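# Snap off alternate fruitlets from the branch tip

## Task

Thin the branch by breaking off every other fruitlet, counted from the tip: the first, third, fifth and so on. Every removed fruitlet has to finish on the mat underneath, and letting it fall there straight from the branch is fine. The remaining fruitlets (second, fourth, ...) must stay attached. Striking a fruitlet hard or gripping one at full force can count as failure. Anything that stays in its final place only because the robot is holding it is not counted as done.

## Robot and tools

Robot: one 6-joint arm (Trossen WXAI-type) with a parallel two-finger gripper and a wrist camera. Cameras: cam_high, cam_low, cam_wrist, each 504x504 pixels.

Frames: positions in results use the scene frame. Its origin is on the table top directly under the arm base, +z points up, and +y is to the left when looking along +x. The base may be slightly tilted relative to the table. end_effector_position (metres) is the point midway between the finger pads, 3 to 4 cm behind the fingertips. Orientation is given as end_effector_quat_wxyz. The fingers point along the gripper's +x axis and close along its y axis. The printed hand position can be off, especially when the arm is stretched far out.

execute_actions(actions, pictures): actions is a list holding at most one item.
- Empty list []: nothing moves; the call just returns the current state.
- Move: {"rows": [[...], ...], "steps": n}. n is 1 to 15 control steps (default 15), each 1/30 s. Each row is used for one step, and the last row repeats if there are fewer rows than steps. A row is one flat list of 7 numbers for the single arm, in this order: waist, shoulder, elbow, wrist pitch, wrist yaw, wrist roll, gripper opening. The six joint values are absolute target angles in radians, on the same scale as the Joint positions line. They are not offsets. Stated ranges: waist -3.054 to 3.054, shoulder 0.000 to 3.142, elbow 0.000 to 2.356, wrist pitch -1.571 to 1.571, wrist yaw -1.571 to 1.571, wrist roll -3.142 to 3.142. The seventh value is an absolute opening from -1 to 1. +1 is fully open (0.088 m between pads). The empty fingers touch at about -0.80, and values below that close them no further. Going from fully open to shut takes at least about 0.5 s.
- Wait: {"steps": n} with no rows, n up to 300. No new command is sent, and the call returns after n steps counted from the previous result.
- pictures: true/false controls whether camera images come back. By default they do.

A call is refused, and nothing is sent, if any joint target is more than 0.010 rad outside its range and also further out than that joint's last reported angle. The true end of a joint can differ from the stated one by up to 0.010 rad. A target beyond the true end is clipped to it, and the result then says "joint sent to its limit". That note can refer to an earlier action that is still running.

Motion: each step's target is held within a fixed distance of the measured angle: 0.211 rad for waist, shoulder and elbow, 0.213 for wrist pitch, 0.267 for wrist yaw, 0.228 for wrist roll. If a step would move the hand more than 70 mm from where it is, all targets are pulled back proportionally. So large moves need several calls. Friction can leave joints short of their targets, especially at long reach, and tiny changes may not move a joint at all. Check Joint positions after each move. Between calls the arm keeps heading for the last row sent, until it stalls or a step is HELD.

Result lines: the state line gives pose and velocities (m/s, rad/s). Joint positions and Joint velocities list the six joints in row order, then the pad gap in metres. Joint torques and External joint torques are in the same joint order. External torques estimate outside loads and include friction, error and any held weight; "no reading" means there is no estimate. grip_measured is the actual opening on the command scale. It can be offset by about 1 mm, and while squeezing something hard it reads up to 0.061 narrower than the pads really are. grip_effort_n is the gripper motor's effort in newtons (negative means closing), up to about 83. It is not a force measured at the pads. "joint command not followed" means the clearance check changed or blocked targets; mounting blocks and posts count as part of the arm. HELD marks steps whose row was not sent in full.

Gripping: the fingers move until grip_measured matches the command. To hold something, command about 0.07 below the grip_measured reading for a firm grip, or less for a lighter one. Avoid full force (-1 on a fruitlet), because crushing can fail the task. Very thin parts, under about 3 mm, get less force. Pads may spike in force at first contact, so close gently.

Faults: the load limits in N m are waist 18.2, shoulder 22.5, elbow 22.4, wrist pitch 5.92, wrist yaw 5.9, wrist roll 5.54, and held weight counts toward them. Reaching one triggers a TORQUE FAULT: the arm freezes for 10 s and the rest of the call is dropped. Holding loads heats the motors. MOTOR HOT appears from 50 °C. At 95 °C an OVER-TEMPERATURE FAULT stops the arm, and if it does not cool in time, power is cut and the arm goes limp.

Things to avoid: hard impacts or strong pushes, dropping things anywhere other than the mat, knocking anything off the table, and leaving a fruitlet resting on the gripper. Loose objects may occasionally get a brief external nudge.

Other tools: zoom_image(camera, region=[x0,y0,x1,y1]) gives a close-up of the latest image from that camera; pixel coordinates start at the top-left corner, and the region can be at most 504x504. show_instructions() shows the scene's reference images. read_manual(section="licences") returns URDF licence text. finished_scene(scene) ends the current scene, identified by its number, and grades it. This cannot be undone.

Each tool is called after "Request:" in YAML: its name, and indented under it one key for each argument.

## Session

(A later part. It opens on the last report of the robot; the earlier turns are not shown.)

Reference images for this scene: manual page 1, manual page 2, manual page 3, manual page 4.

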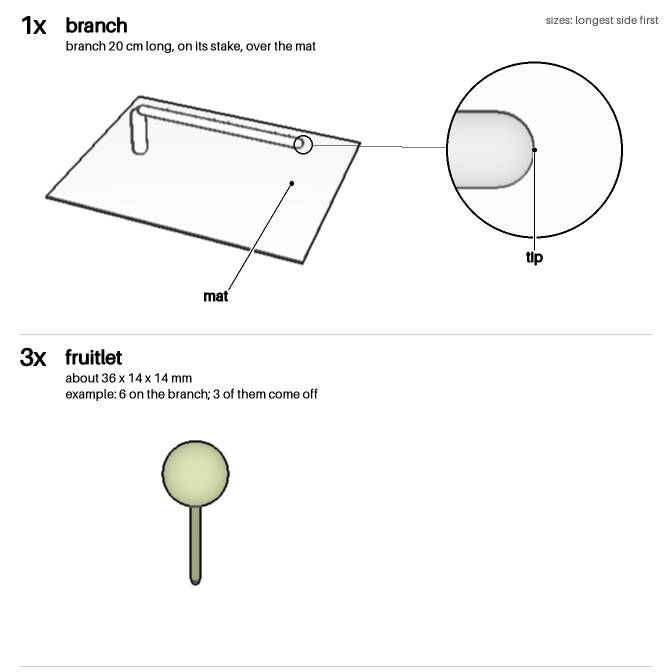

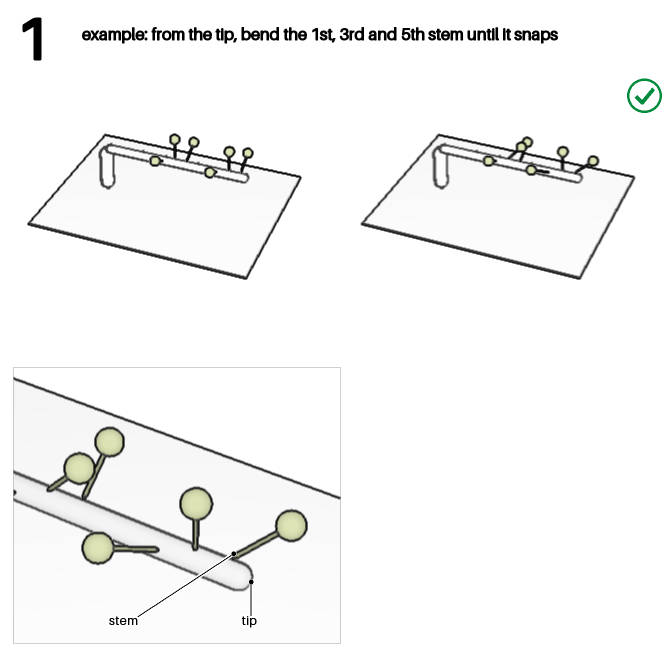

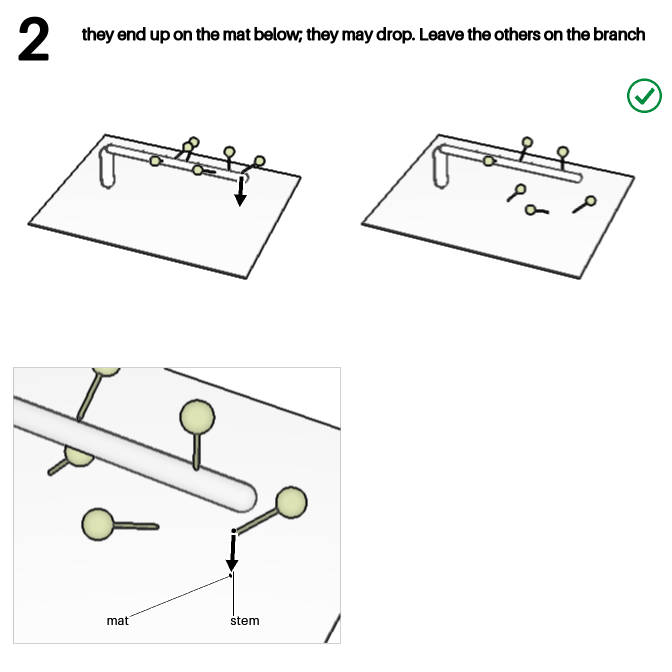

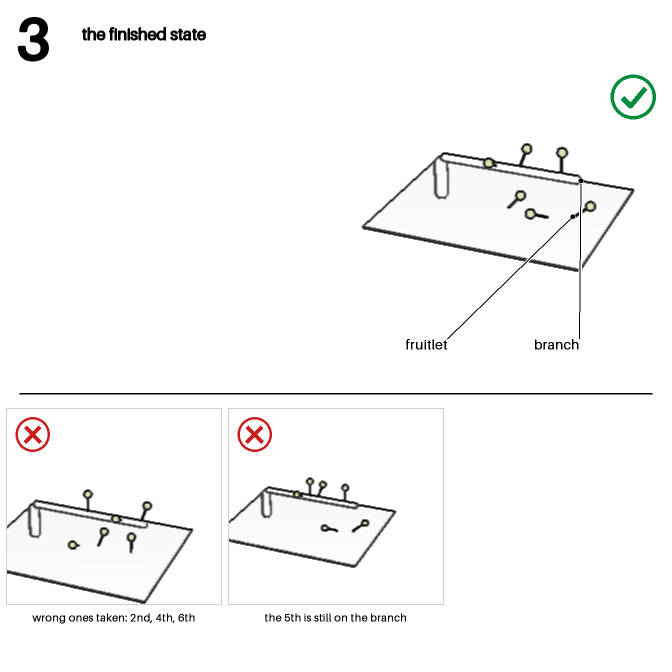

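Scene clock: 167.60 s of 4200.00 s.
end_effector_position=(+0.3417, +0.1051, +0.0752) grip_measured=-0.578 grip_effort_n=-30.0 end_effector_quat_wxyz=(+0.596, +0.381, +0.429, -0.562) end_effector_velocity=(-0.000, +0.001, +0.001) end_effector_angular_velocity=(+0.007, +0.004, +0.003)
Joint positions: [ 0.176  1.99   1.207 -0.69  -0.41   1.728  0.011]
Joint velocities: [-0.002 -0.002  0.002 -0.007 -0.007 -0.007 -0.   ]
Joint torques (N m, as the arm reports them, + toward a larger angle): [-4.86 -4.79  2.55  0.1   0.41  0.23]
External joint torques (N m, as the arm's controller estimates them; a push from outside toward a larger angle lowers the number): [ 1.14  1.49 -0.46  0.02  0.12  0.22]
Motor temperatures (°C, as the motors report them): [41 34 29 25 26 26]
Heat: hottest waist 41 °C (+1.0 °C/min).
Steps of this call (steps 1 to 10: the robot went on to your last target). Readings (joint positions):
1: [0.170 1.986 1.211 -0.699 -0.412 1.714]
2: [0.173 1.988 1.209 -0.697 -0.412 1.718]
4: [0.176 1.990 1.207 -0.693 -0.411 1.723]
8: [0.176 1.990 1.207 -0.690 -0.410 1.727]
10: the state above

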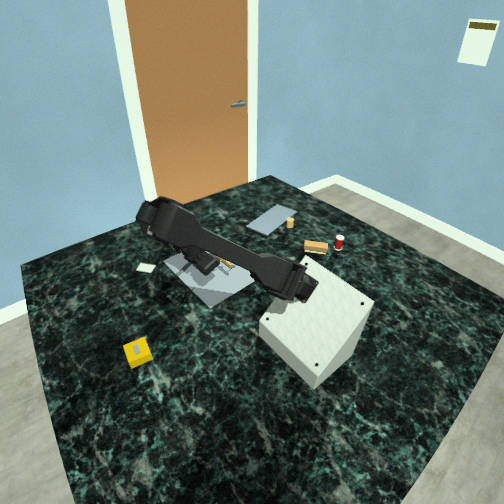

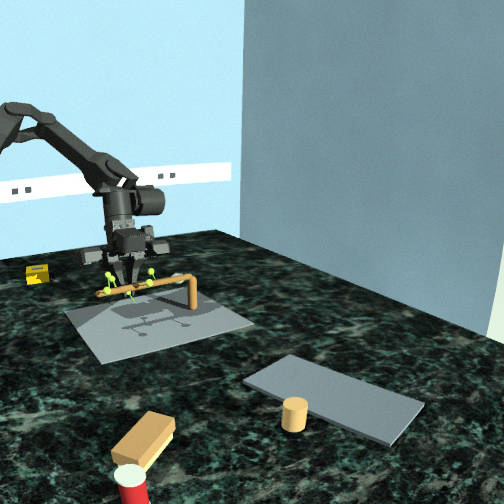

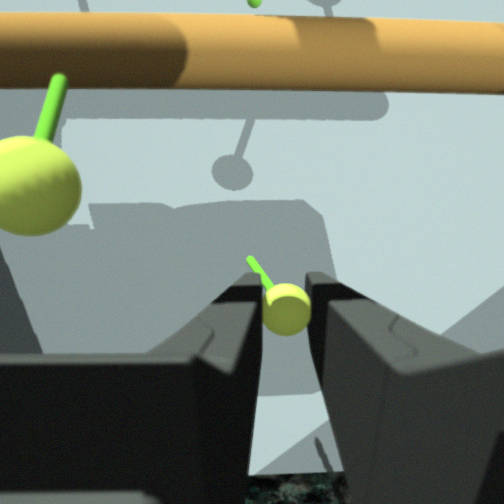

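Request:
execute_actions:
  actions:
    - {"rows":[[0.181,2.004,1.199,-0.682,-0.407,1.738,-0.583],[0.185,2.007,1.197,-0.676,-0.407,1.741,-0.583],[0.189,2.01,1.195,-0.67,-0.407,1.744,-0.583],[0.193,2.012,1.193,-0.664,-0.407,1.748,-0.583],[0.196,2.014,1.191,-0.658,-0.407,1.751,-0.583],[0.196,2.014,1.191,-0.658,-0.407,1.751,-0.583],[0.196,2.014,1.191,-0.658,-0.407,1.751,-0.583],[0.196,2.014,1.191,-0.658,-0.407,1.751,-0.583],[0.196,2.014,1.191,-0.658,-0.407,1.751,-0.583],[0.196,2.014,1.191,-0.658,-0.407,1.751,-0.57],[0.196,2.014,1.191,-0.658,-0.407,1.751,-0.54],[0.196,2.014,1.191,-0.658,-0.407,1.751,-0.5],[0.196,2.014,1.191,-0.658,-0.407,1.751,-0.45],[0.196,2.014,1.191,-0.658,-0.407,1.751,-0.4],[0.196,2.014,1.191,-0.658,-0.407,1.751,-0.36]],"steps":15}
  pictures: false

Request:
execute_actions:
  actions:
    - {"steps":12}

Scene clock: 179.37 s of 4200.00 s.
end_effector_position=(+0.3407, +0.1060, +0.0666) grip_measured=-0.457 grip_effort_n=12.8 end_effector_quat_wxyz=(+0.596, +0.381, +0.430, -0.561) end_effector_velocity=(-0.002, +0.000, +0.001) end_effector_angular_velocity=(+0.005, +0.008, -0.000)
Joint positions: [ 0.194  2.002  1.197 -0.661 -0.41   1.744  0.017]
Joint velocities: [-0.002 -0.002 -0.002 -0.007 -0.007 -0.007  0.051]
Joint torques (N m, as the arm reports them, + toward a larger angle): [-4.88 -4.77  2.45  0.09  0.39  0.23]
External joint torques (N m, as the arm's controller estimates them; a push from outside toward a larger angle lowers the number): [ 1.12  1.51 -0.4   0.05  0.1   0.23]
Motor temperatures (°C, as the motors report them): [40 33 29 25 26 26]
Heat: hottest waist 40 °C (-1.0 °C/min).
Steps of this call (steps 1 to 30: the robot went on to your last target; steps 31 to 90: nothing new was sent; then 8.27 s passed at rest; steps 91 to 105: all 15 steps of this action). Readings (joint positions):
91: [0.176 1.990 1.207 -0.688 -0.410 1.729]
92: [0.177 1.991 1.206 -0.685 -0.410 1.731]
94: [0.181 1.994 1.204 -0.677 -0.410 1.735]
98: [0.192 2.000 1.199 -0.665 -0.410 1.742]
105: the state above

Scene clock: 179.77 s of 4200.00 s.
end_effector_position=(+0.3408, +0.1060, +0.0666) grip_measured=-0.364 grip_effort_n=12.8 end_effector_quat_wxyz=(+0.596, +0.381, +0.430, -0.561) end_effector_velocity=(+0.001, +0.001, +0.000) end_effector_angular_velocity=(+0.009, -0.003, +0.009)
Joint positions: [ 0.194  2.002  1.197 -0.66  -0.41   1.745  0.021]
Joint velocities: [-0.002 -0.002 -0.002  0.007 -0.007 -0.007  0.001]
Joint torques (N m, as the arm reports them, + toward a larger angle): [-4.87 -4.78  2.43  0.08  0.39  0.23]
External joint torques (N m, as the arm's controller estimates them; a push from outside toward a larger angle lowers the number): [ 1.12  1.47 -0.43  0.04  0.1   0.22]
Motor temperatures (°C, as the motors report them): [40 33 29 25 26 26]
Heat: hottest waist 40 °C (-1.0 °C/min).
Steps of this call (steps 1 to 12: the robot went on to your last target). Readings (joint positions):
1: [0.194 2.002 1.197 -0.661 -0.410 1.744]
2: [0.194 2.002 1.197 -0.661 -0.410 1.744]
4: [0.194 2.002 1.197 -0.661 -0.410 1.745]
8: [0.194 2.002 1.197 -0.660 -0.410 1.745]
12: the state above

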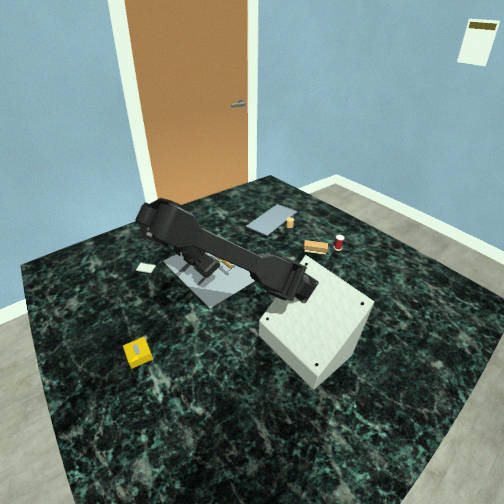

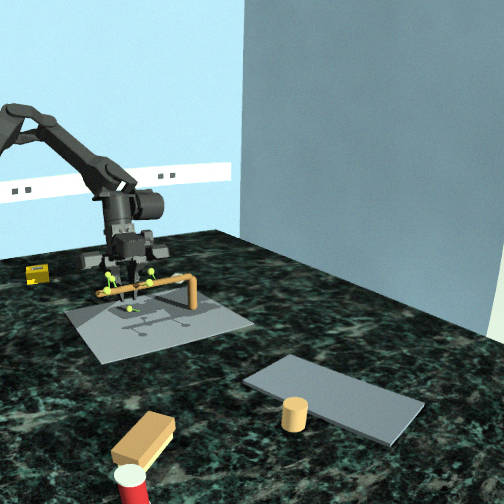

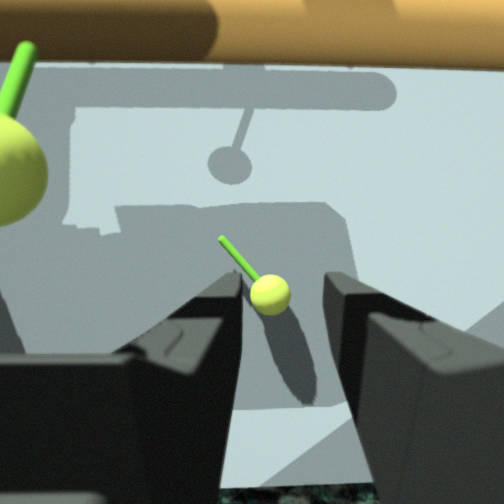

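Request:
execute_actions:
  actions:
    - {"rows":[[0.192,1.992,1.206,-0.668,-0.408,1.744,-0.36],[0.188,1.985,1.214,-0.682,-0.408,1.74,-0.36],[0.183,1.978,1.224,-0.7,-0.408,1.735,-0.35],[0.177,1.971,1.235,-0.722,-0.408,1.728,-0.35],[0.171,1.964,1.246,-0.745,-0.408,1.721,-0.34],[0.165,1.957,1.257,-0.768,-0.409,1.714,-0.34],[0.159,1.95,1.268,-0.791,-0.409,1.707,-0.33],[0.152,1.943,1.279,-0.814,-0.409,1.7,-0.33],[0.145,1.935,1.29,-0.837,-0.41,1.692,-0.32],[0.137,1.925,1.298,-0.858,-0.41,1.684,-0.32],[0.129,1.913,1.298,-0.872,-0.41,1.675,-0.31],[0.12,1.9,1.29,-0.878,-0.411,1.666,-0.31],[0.111,1.887,1.275,-0.878,-0.412,1.657,-0.3],[0.102,1.875,1.255,-0.874,-0.413,1.648,-0.3],[0.093,1.863,1.232,-0.869,-0.414,1.638,-0.3]],"steps":15}
  pictures: false

Request:
execute_actions:
  actions:
    - {"rows":[[0.084,1.852,1.21,-0.863,-0.415,1.628,-0.3],[0.075,1.842,1.189,-0.858,-0.416,1.618,-0.3],[0.066,1.832,1.168,-0.852,-0.416,1.609,-0.3],[0.057,1.822,1.148,-0.847,-0.417,1.6,-0.3],[0.049,1.813,1.129,-0.842,-0.417,1.591,-0.3],[0.042,1.805,1.111,-0.837,-0.418,1.583,-0.3],[0.035,1.797,1.095,-0.833,-0.418,1.576,-0.3],[0.029,1.79,1.082,-0.829,-0.418,1.57,-0.3],[0.024,1.784,1.073,-0.826,-0.419,1.565,-0.3],[0.021,1.781,1.069,-0.824,-0.419,1.561,-0.3]],"steps":15}
  pictures: false

Request:
execute_actions:
  actions:
    - {"steps":10}

Scene clock: 212.00 s of 4200.00 s.
end_effector_position=(+0.3419, +0.1199, +0.1209) grip_measured=-0.310 grip_effort_n=12.8 end_effector_quat_wxyz=(+0.600, +0.382, +0.426, -0.558) end_effector_velocity=(-0.033, -0.030, +0.116) end_effector_angular_velocity=(+0.005, -0.159, +0.146)
Joint positions: [ 0.118  1.9    1.27  -0.856 -0.41   1.667  0.024]
Joint velocities: [-0.266 -0.388 -0.266 -0.022  0.007 -0.286  0.004]
Joint torques (N m, as the arm reports them, + toward a larger angle): [-5.12 -6.49  2.18 -0.36  0.21 -0.24]
External joint torques (N m, as the arm's controller estimates them; a push from outside toward a larger angle lowers the number): [ 0.75 -1.22 -0.6  -0.26 -0.1  -0.26]
Motor temperatures (°C, as the motors report them): [40 32 29 25 26 26]
Heat: hottest waist 40 °C (-1.0 °C/min).
Steps of this call (steps 1 to 15: the robot went on to your last target; steps 16 to 90: nothing new was sent; then 28.73 s passed at rest; steps 91 to 105: all 15 steps of this action). Readings (joint positions):
91: [0.194 2.002 1.197 -0.660 -0.410 1.745]
92: [0.194 2.002 1.199 -0.664 -0.410 1.745]
94: [0.191 2.000 1.208 -0.687 -0.410 1.744]
98: [0.172 1.978 1.242 -0.760 -0.410 1.722]
105: the state above

Scene clock: 212.50 s of 4200.00 s.
end_effector_position=(+0.3041, +0.0865, +0.1367) grip_measured=-0.303 grip_effort_n=12.8 end_effector_quat_wxyz=(+0.594, +0.382, +0.425, -0.565) end_effector_velocity=(-0.005, +0.004, +0.004) end_effector_angular_velocity=(+0.024, -0.010, +0.047)
Joint positions: [ 0.024  1.794  1.08  -0.828 -0.415  1.57   0.024]
Joint velocities: [-0.007 -0.046 -0.042  0.022 -0.022 -0.037 -0.   ]
Joint torques (N m, as the arm reports them, + toward a larger angle): [-4.53 -6.06  2.89  0.19  0.19 -0.27]
External joint torques (N m, as the arm's controller estimates them; a push from outside toward a larger angle lowers the number): [ 0.65 -1.05 -0.6   0.02 -0.1  -0.27]
Motor temperatures (°C, as the motors report them): [40 32 29 25 26 26]
Heat: hottest waist 40 °C (-1.0 °C/min).
Steps of this call (steps 1 to 15: all 15 steps of this action). Readings (joint positions):
1: [0.109 1.887 1.258 -0.856 -0.410 1.658]
2: [0.099 1.875 1.244 -0.856 -0.411 1.648]
4: [0.081 1.854 1.207 -0.856 -0.412 1.630]
8: [0.048 1.823 1.130 -0.843 -0.413 1.596]
15: the state above

Scene clock: 212.83 s of 4200.00 s.
end_effector_position=(+0.3034, +0.0862, +0.1368) grip_measured=-0.303 grip_effort_n=12.8 end_effector_quat_wxyz=(+0.595, +0.382, +0.426, -0.565) end_effector_velocity=(-0.000, -0.001, +0.002) end_effector_angular_velocity=(-0.007, +0.002, +0.004)
Joint positions: [ 0.023  1.792  1.076 -0.827 -0.415  1.568  0.024]
Joint velocities: [-0.002 -0.002  0.002 -0.007  0.007 -0.007 -0.   ]
Joint torques (N m, as the arm reports them, + toward a larger angle): [-4.57 -6.18  2.95  0.19  0.19 -0.26]
External joint torques (N m, as the arm's controller estimates them; a push from outside toward a larger angle lowers the number): [ 0.66 -1.15 -0.56  0.02 -0.11 -0.26]
Motor temperatures (°C, as the motors report them): [40 32 29 25 26 26]
Heat: hottest waist 40 °C (-1.0 °C/min).
Steps of this call (steps 1 to 10: the robot went on to your last target). Readings (joint positions):
1: [0.024 1.793 1.080 -0.828 -0.415 1.569]
2: [0.024 1.792 1.079 -0.827 -0.415 1.569]
4: [0.024 1.792 1.078 -0.827 -0.415 1.568]
8: [0.024 1.792 1.076 -0.827 -0.415 1.568]
10: the state above

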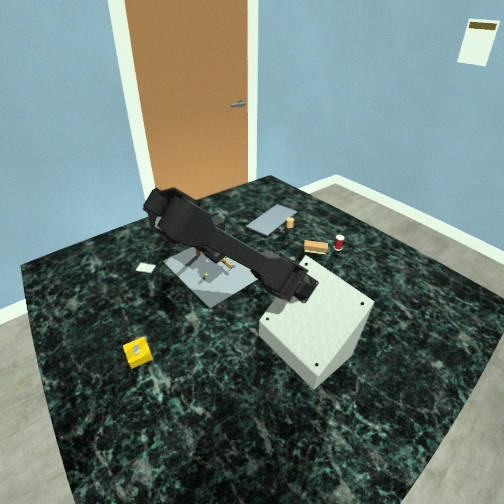

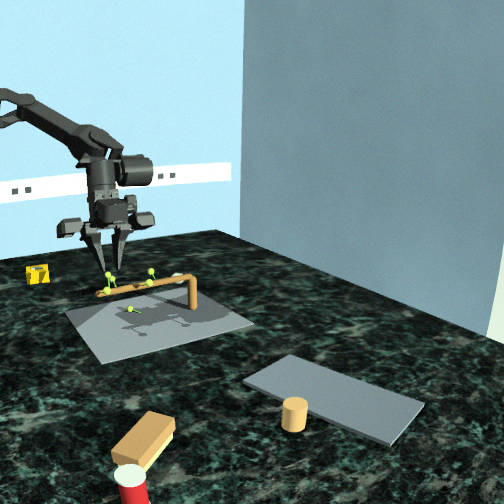

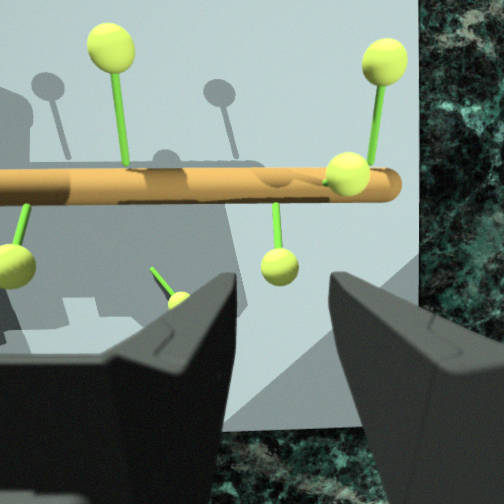

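Request:
execute_actions:
  actions:
    - {"rows":[[0.026,1.796,1.066,-0.818,-0.417,1.571,-0.3],[0.029,1.803,1.061,-0.809,-0.417,1.575,-0.3],[0.032,1.808,1.056,-0.8,-0.417,1.579,-0.3],[0.035,1.812,1.051,-0.791,-0.417,1.583,-0.3],[0.038,1.815,1.046,-0.782,-0.417,1.586,-0.3],[0.041,1.818,1.041,-0.773,-0.417,1.589,-0.3],[0.044,1.821,1.036,-0.764,-0.417,1.592,-0.3],[0.047,1.824,1.032,-0.755,-0.417,1.595,-0.3],[0.05,1.828,1.028,-0.746,-0.417,1.599,-0.3],[0.053,1.831,1.024,-0.737,-0.417,1.602,-0.3]],"steps":15}

Request:
zoom_image:
  camera: "cam_wrist"
  region: [220,250,360,370]

Scene clock: 230.17 s of 4200.00 s.
end_effector_position=(+0.3011, +0.0797, +0.1183) grip_measured=-0.303 grip_effort_n=12.8 end_effector_quat_wxyz=(+0.594, +0.381, +0.427, -0.565) end_effector_velocity=(+0.004, +0.000, -0.005) end_effector_angular_velocity=(+0.010, -0.030, -0.007)
Joint positions: [ 0.05   1.82   1.031 -0.744 -0.415  1.594  0.024]
Joint velocities: [ 0.007  0.002 -0.017  0.051 -0.007  0.037 -0.   ]
Joint torques (N m, as the arm reports them, + toward a larger angle): [-4.22 -3.92  2.86  0.19  0.24  0.23]
External joint torques (N m, as the arm's controller estimates them; a push from outside toward a larger angle lowers the number): [ 1.03  1.34 -0.57  0.02 -0.06  0.22]
Motor temperatures (°C, as the motors report them): [40 33 29 25 26 26]
Heat: hottest waist 40 °C (-1.0 °C/min).
Steps of this call (steps 1 to 15: the robot went on to your last target; steps 16 to 90: nothing new was sent; then 13.83 s passed at rest; steps 91 to 105: all 15 steps of this action). Readings (joint positions):
91: [0.023 1.791 1.076 -0.825 -0.415 1.568]
92: [0.023 1.791 1.074 -0.821 -0.415 1.568]
94: [0.025 1.792 1.068 -0.809 -0.415 1.568]
98: [0.037 1.804 1.051 -0.779 -0.415 1.581]
105: the state above

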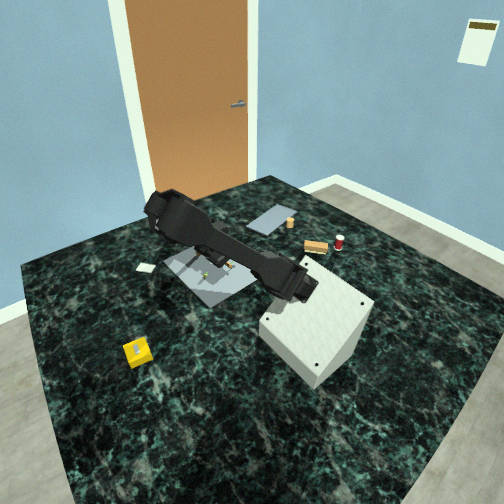

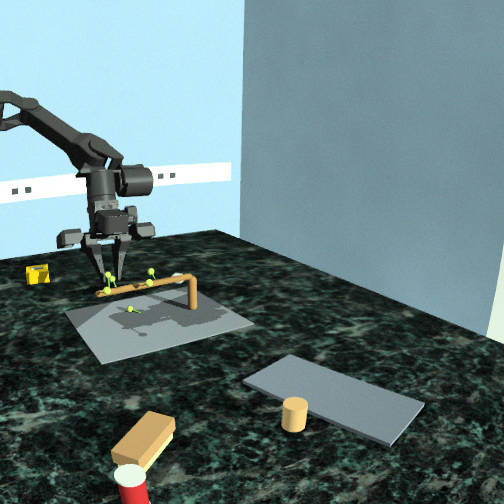

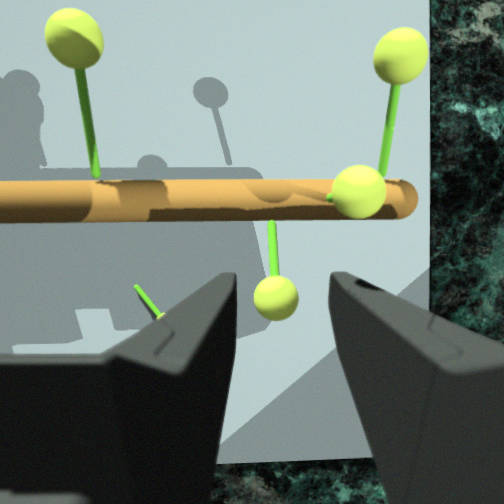

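Region (220, 250, 360, 370) of cam_wrist's 504x504 image, scaled by 3.600, with more detail than that image has; it fills the top 432 rows of this view, and the rest is white.

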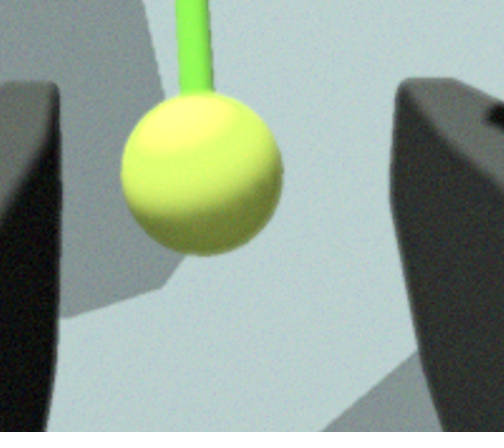

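Request:
execute_actions:
  actions:
    - {"rows":[[0.055,1.834,1.023,-0.733,-0.417,1.604,-0.3],[0.057,1.838,1.022,-0.728,-0.417,1.606,-0.3],[0.058,1.841,1.021,-0.723,-0.417,1.608,-0.3],[0.06,1.844,1.02,-0.718,-0.417,1.61,-0.3],[0.061,1.847,1.018,-0.713,-0.417,1.612,-0.3],[0.063,1.85,1.017,-0.707,-0.417,1.614,-0.3],[0.065,1.853,1.016,-0.701,-0.417,1.615,-0.3]],"steps":14}

Request:
zoom_image:
  camera: "cam_wrist"
  region: [220,250,360,370]

Request:
zoom_image:
  camera: "cam_high"
  region: [190,230,260,290]

Scene clock: 240.50 s of 4200.00 s.
end_effector_position=(+0.3032, +0.0770, +0.1097) grip_measured=-0.303 grip_effort_n=12.8 end_effector_quat_wxyz=(+0.595, +0.382, +0.427, -0.564) end_effector_velocity=(-0.001, +0.001, -0.001) end_effector_angular_velocity=(+0.007, +0.005, -0.010)
Joint positions: [ 0.062  1.842  1.022 -0.705 -0.415  1.608  0.024]
Joint velocities: [ 0.002  0.002  0.002 -0.007 -0.007  0.007  0.   ]
Joint torques (N m, as the arm reports them, + toward a larger angle): [-4.22 -3.87  2.71  0.15  0.25  0.21]
External joint torques (N m, as the arm's controller estimates them; a push from outside toward a larger angle lowers the number): [ 1.01  1.31 -0.46  0.04 -0.05  0.21]
Motor temperatures (°C, as the motors report them): [40 32 29 25 26 26]
Heat: hottest waist 40 °C (+0.0 °C/min).
Steps of this call (steps 1 to 15: the robot went on to your last target; steps 16 to 90: nothing new was sent; then 6.87 s passed at rest; steps 91 to 104: all 14 steps of this action). Readings (joint positions):
91: [0.051 1.821 1.030 -0.739 -0.415 1.596]
92: [0.051 1.822 1.030 -0.736 -0.415 1.597]
94: [0.053 1.826 1.030 -0.729 -0.415 1.600]
98: [0.059 1.837 1.025 -0.713 -0.415 1.606]
104: the state above

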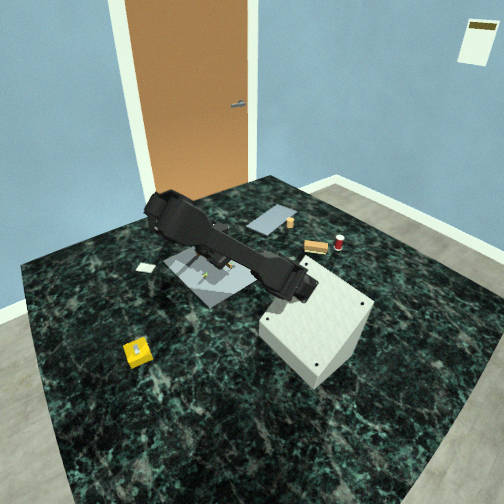

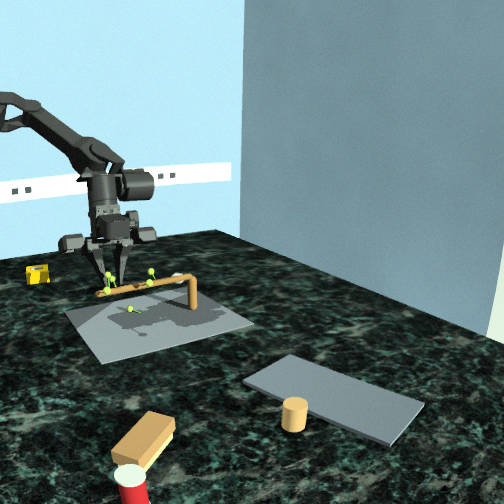

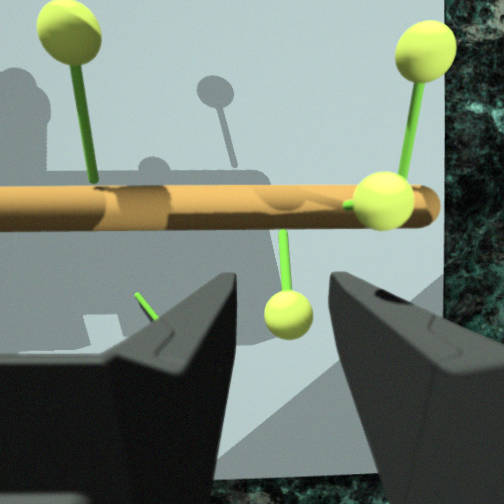

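Region (220, 250, 360, 370) of cam_wrist's 504x504 image, scaled by 3.600, with more detail than that image has; it fills the top 432 rows of this view, and the rest is white.

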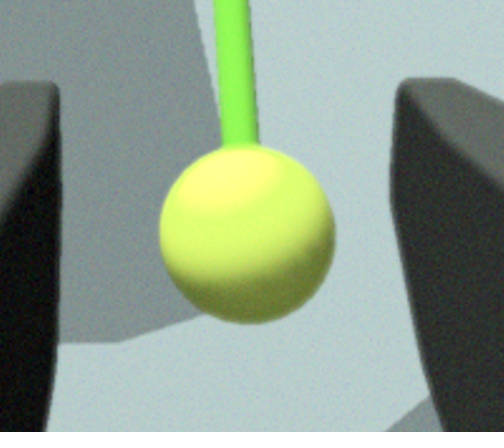

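Region (190, 230, 260, 290) of cam_high's 504x504 image, scaled by 7.200, with more detail than that image has; it fills the top 432 rows of this view, and the rest is white.

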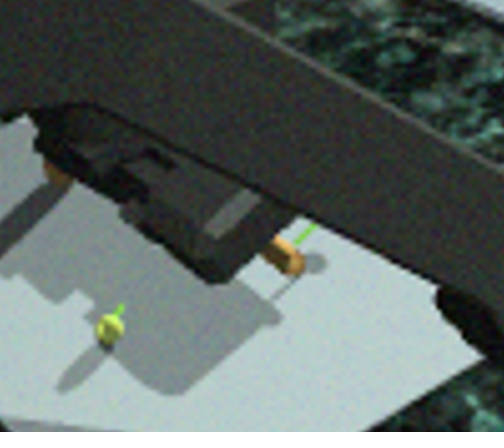

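Request:
execute_actions:
  actions: []

Scene clock: 268.47 s of 4200.00 s.
end_effector_position=(+0.3034, +0.0770, +0.1097) grip_measured=-0.303 grip_effort_n=12.8 end_effector_quat_wxyz=(+0.596, +0.382, +0.427, -0.563) end_effector_velocity=(-0.002, -0.002, +0.001) end_effector_angular_velocity=(-0.008, +0.000, -0.013)
Joint positions: [ 0.062  1.842  1.022 -0.703 -0.415  1.608  0.024]
Joint velocities: [-0.002 -0.002 -0.002 -0.007  0.007  0.007 -0.   ]
Joint torques (N m, as the arm reports them, + toward a larger angle): [-4.22 -3.89  2.7   0.17  0.24  0.22]
External joint torques (N m, as the arm's controller estimates them; a push from outside toward a larger angle lowers the number): [ 1.09  1.29 -0.48  0.04 -0.06  0.22]
Motor temperatures (°C, as the motors report them): [39 31 29 25 26 26]
Heat: hottest waist 39 °C (-1.0 °C/min).
Steps of this call (steps 1 to 15: the robot went on to your last target; steps 16 to 90: nothing new was sent; then 24.97 s passed at rest). Readings (joint positions):
1: [0.062 1.842 1.022 -0.704 -0.415 1.608]
2: [0.062 1.842 1.022 -0.704 -0.415 1.608]
4: [0.062 1.842 1.022 -0.704 -0.415 1.608]
8: [0.062 1.842 1.022 -0.703 -0.415 1.608]
90: the state above
The arm was judged still, so your last target was given up. Only a new action makes it travel on or press farther. Fingers that are still opening or closing keep moving.

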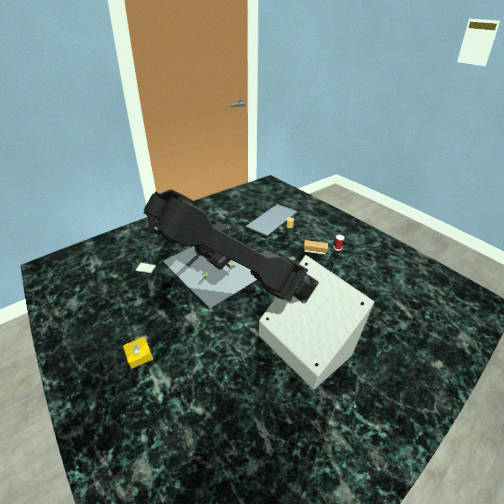

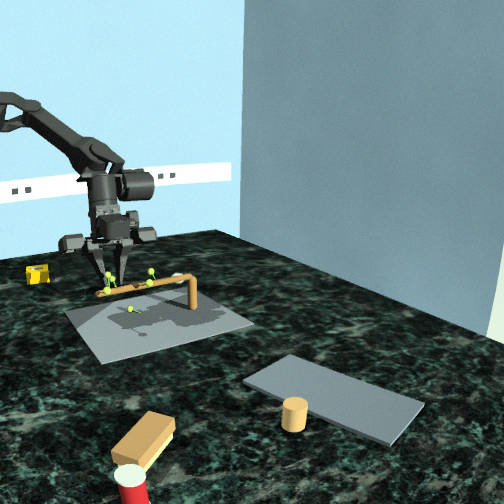

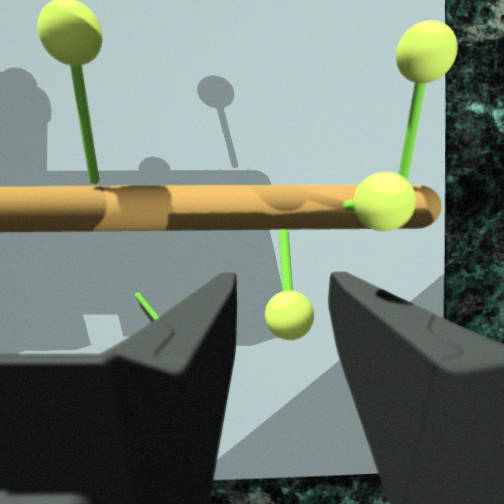

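Request:
execute_actions:
  actions:
    - {"rows":[[0.066,1.850,1.018,-0.697,-0.415,1.612,-0.33],[0.068,1.853,1.017,-0.693,-0.415,1.614,-0.36],[0.069,1.855,1.016,-0.690,-0.415,1.616,-0.39],[0.070,1.857,1.014,-0.688,-0.415,1.617,-0.42],[0.070,1.858,1.013,-0.687,-0.415,1.617,-0.45],[0.070,1.858,1.013,-0.687,-0.415,1.617,-0.47],[0.070,1.858,1.013,-0.687,-0.415,1.617,-0.49],[0.070,1.858,1.013,-0.687,-0.415,1.617,-0.50]],"steps":12}

Request:
execute_actions:
  actions:
    - {"rows":[[0.070,1.858,1.013,-0.687,-0.415,1.617,-0.51],[0.070,1.858,1.013,-0.687,-0.415,1.617,-0.52],[0.070,1.858,1.013,-0.687,-0.415,1.617,-0.53],[0.070,1.858,1.013,-0.687,-0.415,1.617,-0.535],[0.070,1.858,1.013,-0.687,-0.415,1.617,-0.54],[0.070,1.858,1.013,-0.687,-0.415,1.617,-0.545],[0.070,1.858,1.013,-0.687,-0.415,1.617,-0.55],[0.070,1.858,1.013,-0.687,-0.415,1.617,-0.555],[0.070,1.858,1.013,-0.687,-0.415,1.617,-0.56],[0.070,1.858,1.013,-0.687,-0.415,1.617,-0.565],[0.070,1.858,1.013,-0.687,-0.415,1.617,-0.57],[0.070,1.858,1.013,-0.687,-0.415,1.617,-0.575]],"steps":15}

Scene clock: 281.43 s of 4200.00 s.
end_effector_position=(+0.3043, +0.0768, +0.1071) grip_measured=-0.484 grip_effort_n=-15.1 end_effector_quat_wxyz=(+0.597, +0.381, +0.428, -0.562) end_effector_velocity=(-0.002, +0.000, +0.000) end_effector_angular_velocity=(+0.006, +0.012, +0.014)
Joint positions: [ 0.067  1.847  1.02  -0.69  -0.415  1.611  0.015]
Joint velocities: [-0.002 -0.002 -0.002 -0.007 -0.007 -0.022 -0.007]
Joint torques (N m, as the arm reports them, + toward a larger angle): [-4.23 -3.97  2.68  0.18  0.32  0.22]
External joint torques (N m, as the arm's controller estimates them; a push from outside toward a larger angle lowers the number): [ 1.09  1.28 -0.5   0.04  0.02  0.22]
Motor temperatures (°C, as the motors report them): [39 31 29 25 26 26]
Heat: hottest waist 39 °C (-1.0 °C/min).
Steps of this call (steps 1 to 90: nothing new was sent; then 9.57 s passed at rest; steps 91 to 102: all 12 steps of this action). Readings (joint positions):
91: [0.062 1.842 1.022 -0.703 -0.415 1.608]
92: [0.063 1.842 1.022 -0.701 -0.415 1.608]
94: [0.064 1.843 1.022 -0.696 -0.415 1.609]
98: [0.067 1.846 1.021 -0.691 -0.415 1.610]
102: the state above

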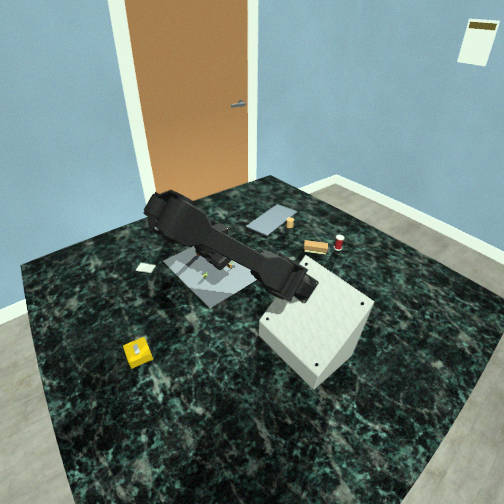

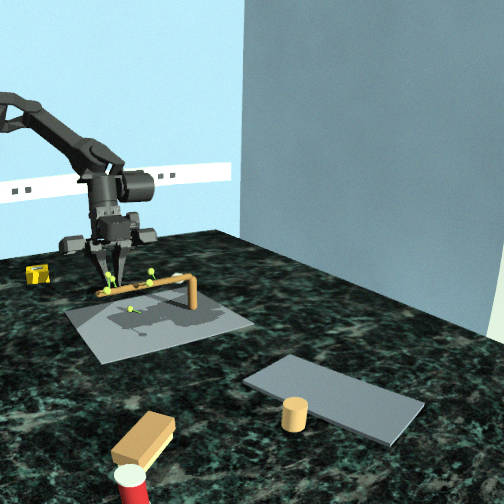

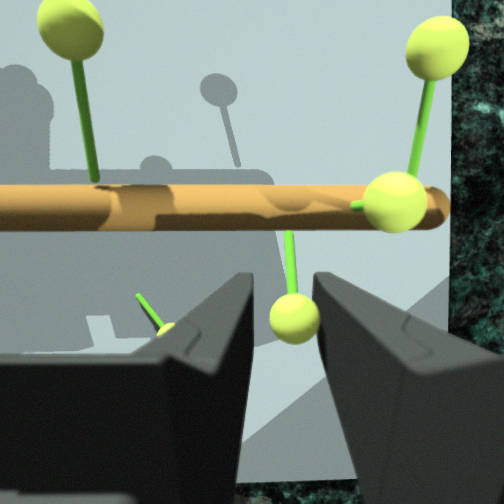

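Scene clock: 281.93 s of 4200.00 s.
end_effector_position=(+0.3043, +0.0767, +0.1071) grip_measured=-0.567 grip_effort_n=-15.1 end_effector_quat_wxyz=(+0.597, +0.381, +0.428, -0.561) end_effector_velocity=(+0.001, +0.003, -0.000) end_effector_angular_velocity=(+0.023, -0.002, +0.009)
Joint positions: [ 0.067  1.847  1.019 -0.689 -0.415  1.611  0.011]
Joint velocities: [-0.002 -0.002 -0.002  0.007 -0.022 -0.007 -0.003]
Joint torques (N m, as the arm reports them, + toward a larger angle): [-4.23 -3.95  2.65  0.17  0.32  0.22]
External joint torques (N m, as the arm's controller estimates them; a push from outside toward a larger angle lowers the number): [ 1.06  1.27 -0.53  0.02  0.02  0.21]
Motor temperatures (°C, as the motors report them): [39 31 29 25 26 26]
Heat: hottest waist 39 °C (-1.0 °C/min).
Steps of this call (steps 1 to 15: all 15 steps of this action). Readings (joint positions):
1: [0.067 1.847 1.020 -0.690 -0.415 1.611]
2: [0.067 1.847 1.020 -0.690 -0.415 1.611]
4: [0.067 1.847 1.020 -0.690 -0.415 1.611]
8: [0.067 1.847 1.019 -0.689 -0.415 1.611]
15: the state above

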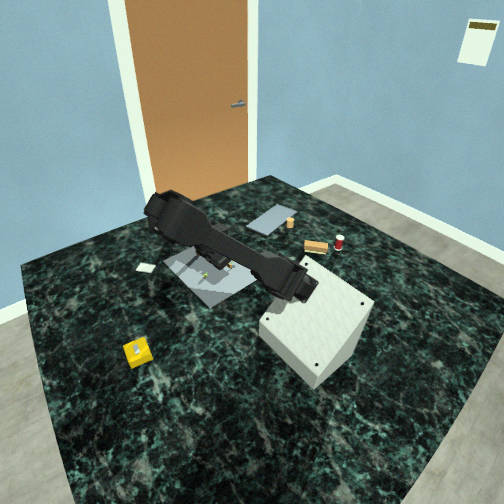

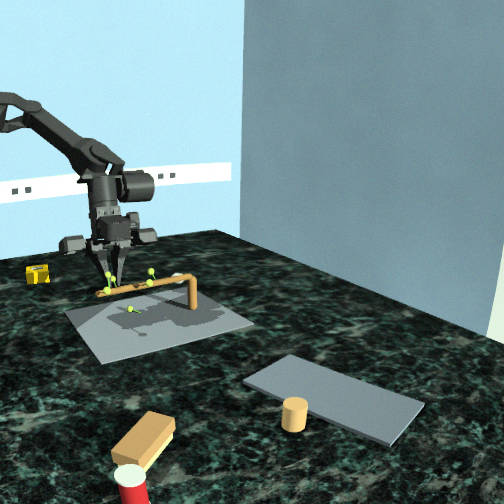

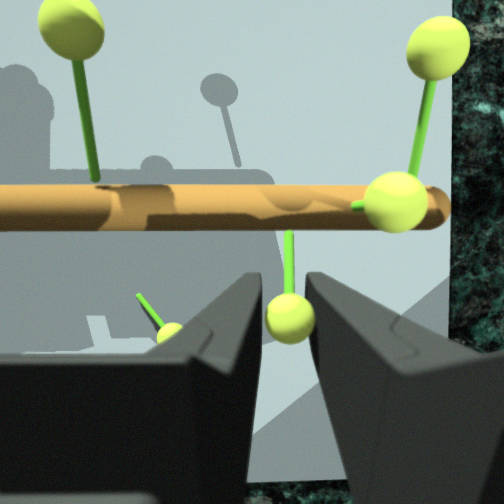

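Request:
execute_actions:
  actions:
    - {"rows":[[0.070,1.858,1.013,-0.687,-0.415,1.617,-0.578],[0.070,1.858,1.013,-0.687,-0.415,1.617,-0.581],[0.070,1.858,1.013,-0.687,-0.415,1.617,-0.584],[0.070,1.858,1.013,-0.687,-0.415,1.617,-0.587],[0.070,1.858,1.013,-0.687,-0.415,1.617,-0.59]],"steps":12}

Scene clock: 287.60 s of 4200.00 s.
end_effector_position=(+0.3043, +0.0767, +0.1071) grip_measured=-0.587 grip_effort_n=-16.5 end_effector_quat_wxyz=(+0.597, +0.381, +0.428, -0.561) end_effector_velocity=(-0.002, +0.000, +0.000) end_effector_angular_velocity=(+0.006, +0.012, +0.014)
Joint positions: [ 0.067  1.847  1.019 -0.689 -0.415  1.611  0.01 ]
Joint velocities: [-0.002 -0.002 -0.002 -0.007 -0.007 -0.022 -0.   ]
Joint torques (N m, as the arm reports them, + toward a larger angle): [-4.23 -3.94  2.68  0.16  0.32  0.22]
External joint torques (N m, as the arm's controller estimates them; a push from outside toward a larger angle lowers the number): [ 1.06  1.27 -0.48  0.02  0.02  0.21]
Motor temperatures (°C, as the motors report them): [39 31 29 25 26 26]
Heat: hottest waist 39 °C (-1.0 °C/min).
Steps of this call (steps 1 to 15: the robot went on to your last target; steps 16 to 90: nothing new was sent; then 2.27 s passed at rest; steps 91 to 102: all 12 steps of this action). Readings (joint positions):
91: [0.067 1.847 1.019 -0.689 -0.415 1.611]
92: [0.067 1.847 1.019 -0.689 -0.415 1.611]
94: [0.067 1.847 1.019 -0.689 -0.415 1.611]
98: [0.067 1.847 1.019 -0.689 -0.415 1.611]
102: the state above

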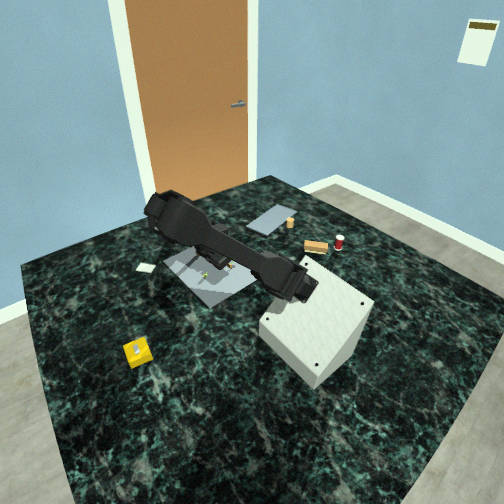

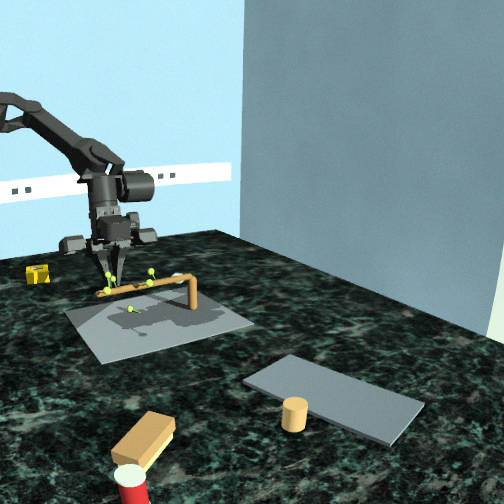

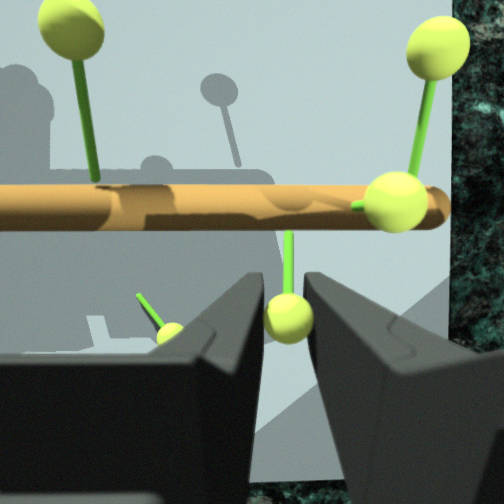

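Request:
zoom_image:
  camera: "cam_wrist"
  region: [220, 220, 370, 370]

Request:
zoom_image:
  camera: "cam_low"
  region: [70, 240, 170, 310]

Region (220, 220, 370, 370) of cam_wrist's 504x504 image, scaled by 3.360, with more detail than that image has.

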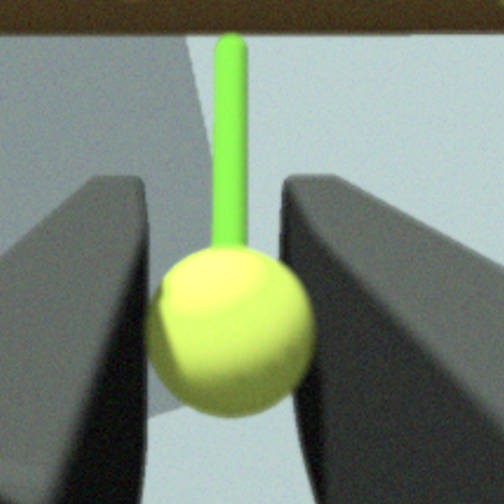

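Region (70, 240, 170, 310) of cam_low's 504x504 image, scaled by 5.040, with more detail than that image has; it fills the top 353 rows of this view, and the rest is white.

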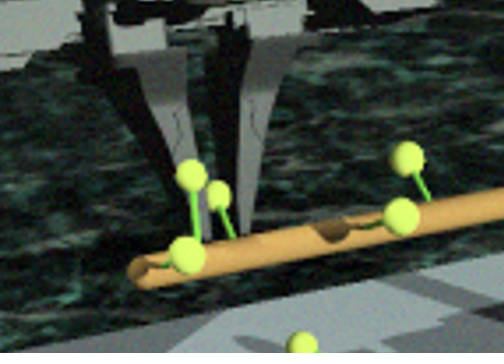

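Request:
execute_actions:
  actions:
    - {"rows":[[0.070,1.858,1.013,-0.687,-0.415,1.617,-0.593],[0.070,1.858,1.013,-0.687,-0.415,1.617,-0.596],[0.070,1.858,1.013,-0.687,-0.415,1.617,-0.599],[0.070,1.858,1.013,-0.687,-0.415,1.617,-0.602],[0.070,1.858,1.013,-0.687,-0.415,1.617,-0.605],[0.070,1.858,1.013,-0.687,-0.415,1.617,-0.608],[0.070,1.858,1.013,-0.687,-0.415,1.617,-0.611]],"steps":12}

Scene clock: 326.00 s of 4200.00 s.
end_effector_position=(+0.3043, +0.0767, +0.1071) grip_measured=-0.605 grip_effort_n=-26.7 end_effector_quat_wxyz=(+0.597, +0.381, +0.428, -0.561) end_effector_velocity=(-0.003, +0.000, -0.002) end_effector_angular_velocity=(+0.006, +0.014, -0.000)
Joint positions: [ 0.067  1.847  1.019 -0.689 -0.415  1.611  0.009]
Joint velocities: [ 0.002  0.002 -0.002 -0.007 -0.007 -0.007 -0.001]
Joint torques (N m, as the arm reports them, + toward a larger angle): [-4.23 -3.95  2.67  0.17  0.31  0.22]
External joint torques (N m, as the arm's controller estimates them; a push from outside toward a larger angle lowers the number): [ 1.04  1.22 -0.46  0.04  0.01  0.21]
Motor temperatures (°C, as the motors report them): [39 31 29 25 26 26]
Heat: hottest waist 39 °C (+0.0 °C/min).
Steps of this call (steps 1 to 15: the robot went on to your last target; steps 16 to 90: nothing new was sent; then 35.00 s passed at rest; steps 91 to 102: all 12 steps of this action). Readings (joint positions):
91: [0.067 1.847 1.019 -0.689 -0.415 1.611]
92: [0.067 1.847 1.019 -0.689 -0.415 1.611]
94: [0.067 1.847 1.019 -0.689 -0.415 1.611]
98: [0.067 1.847 1.019 -0.689 -0.415 1.611]
102: the state above

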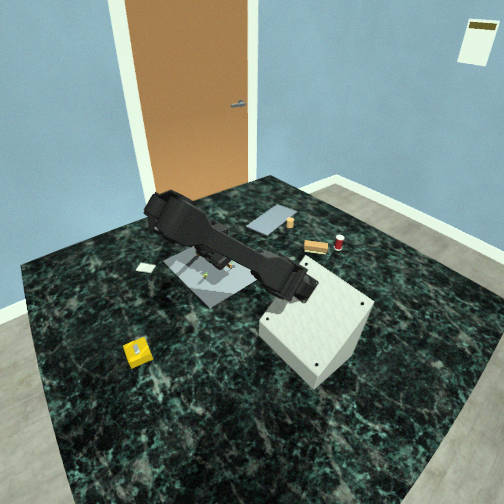

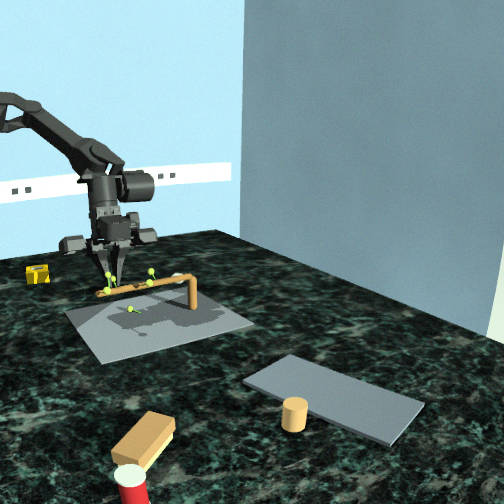

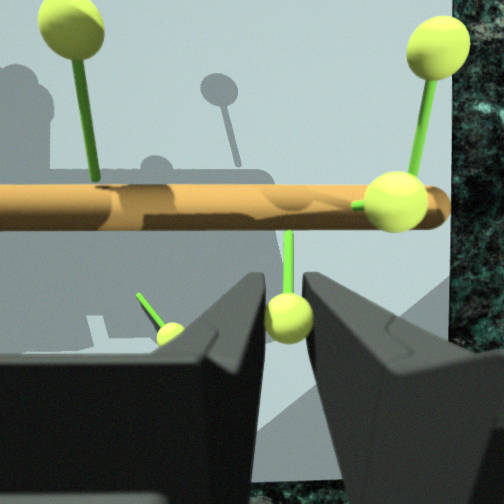

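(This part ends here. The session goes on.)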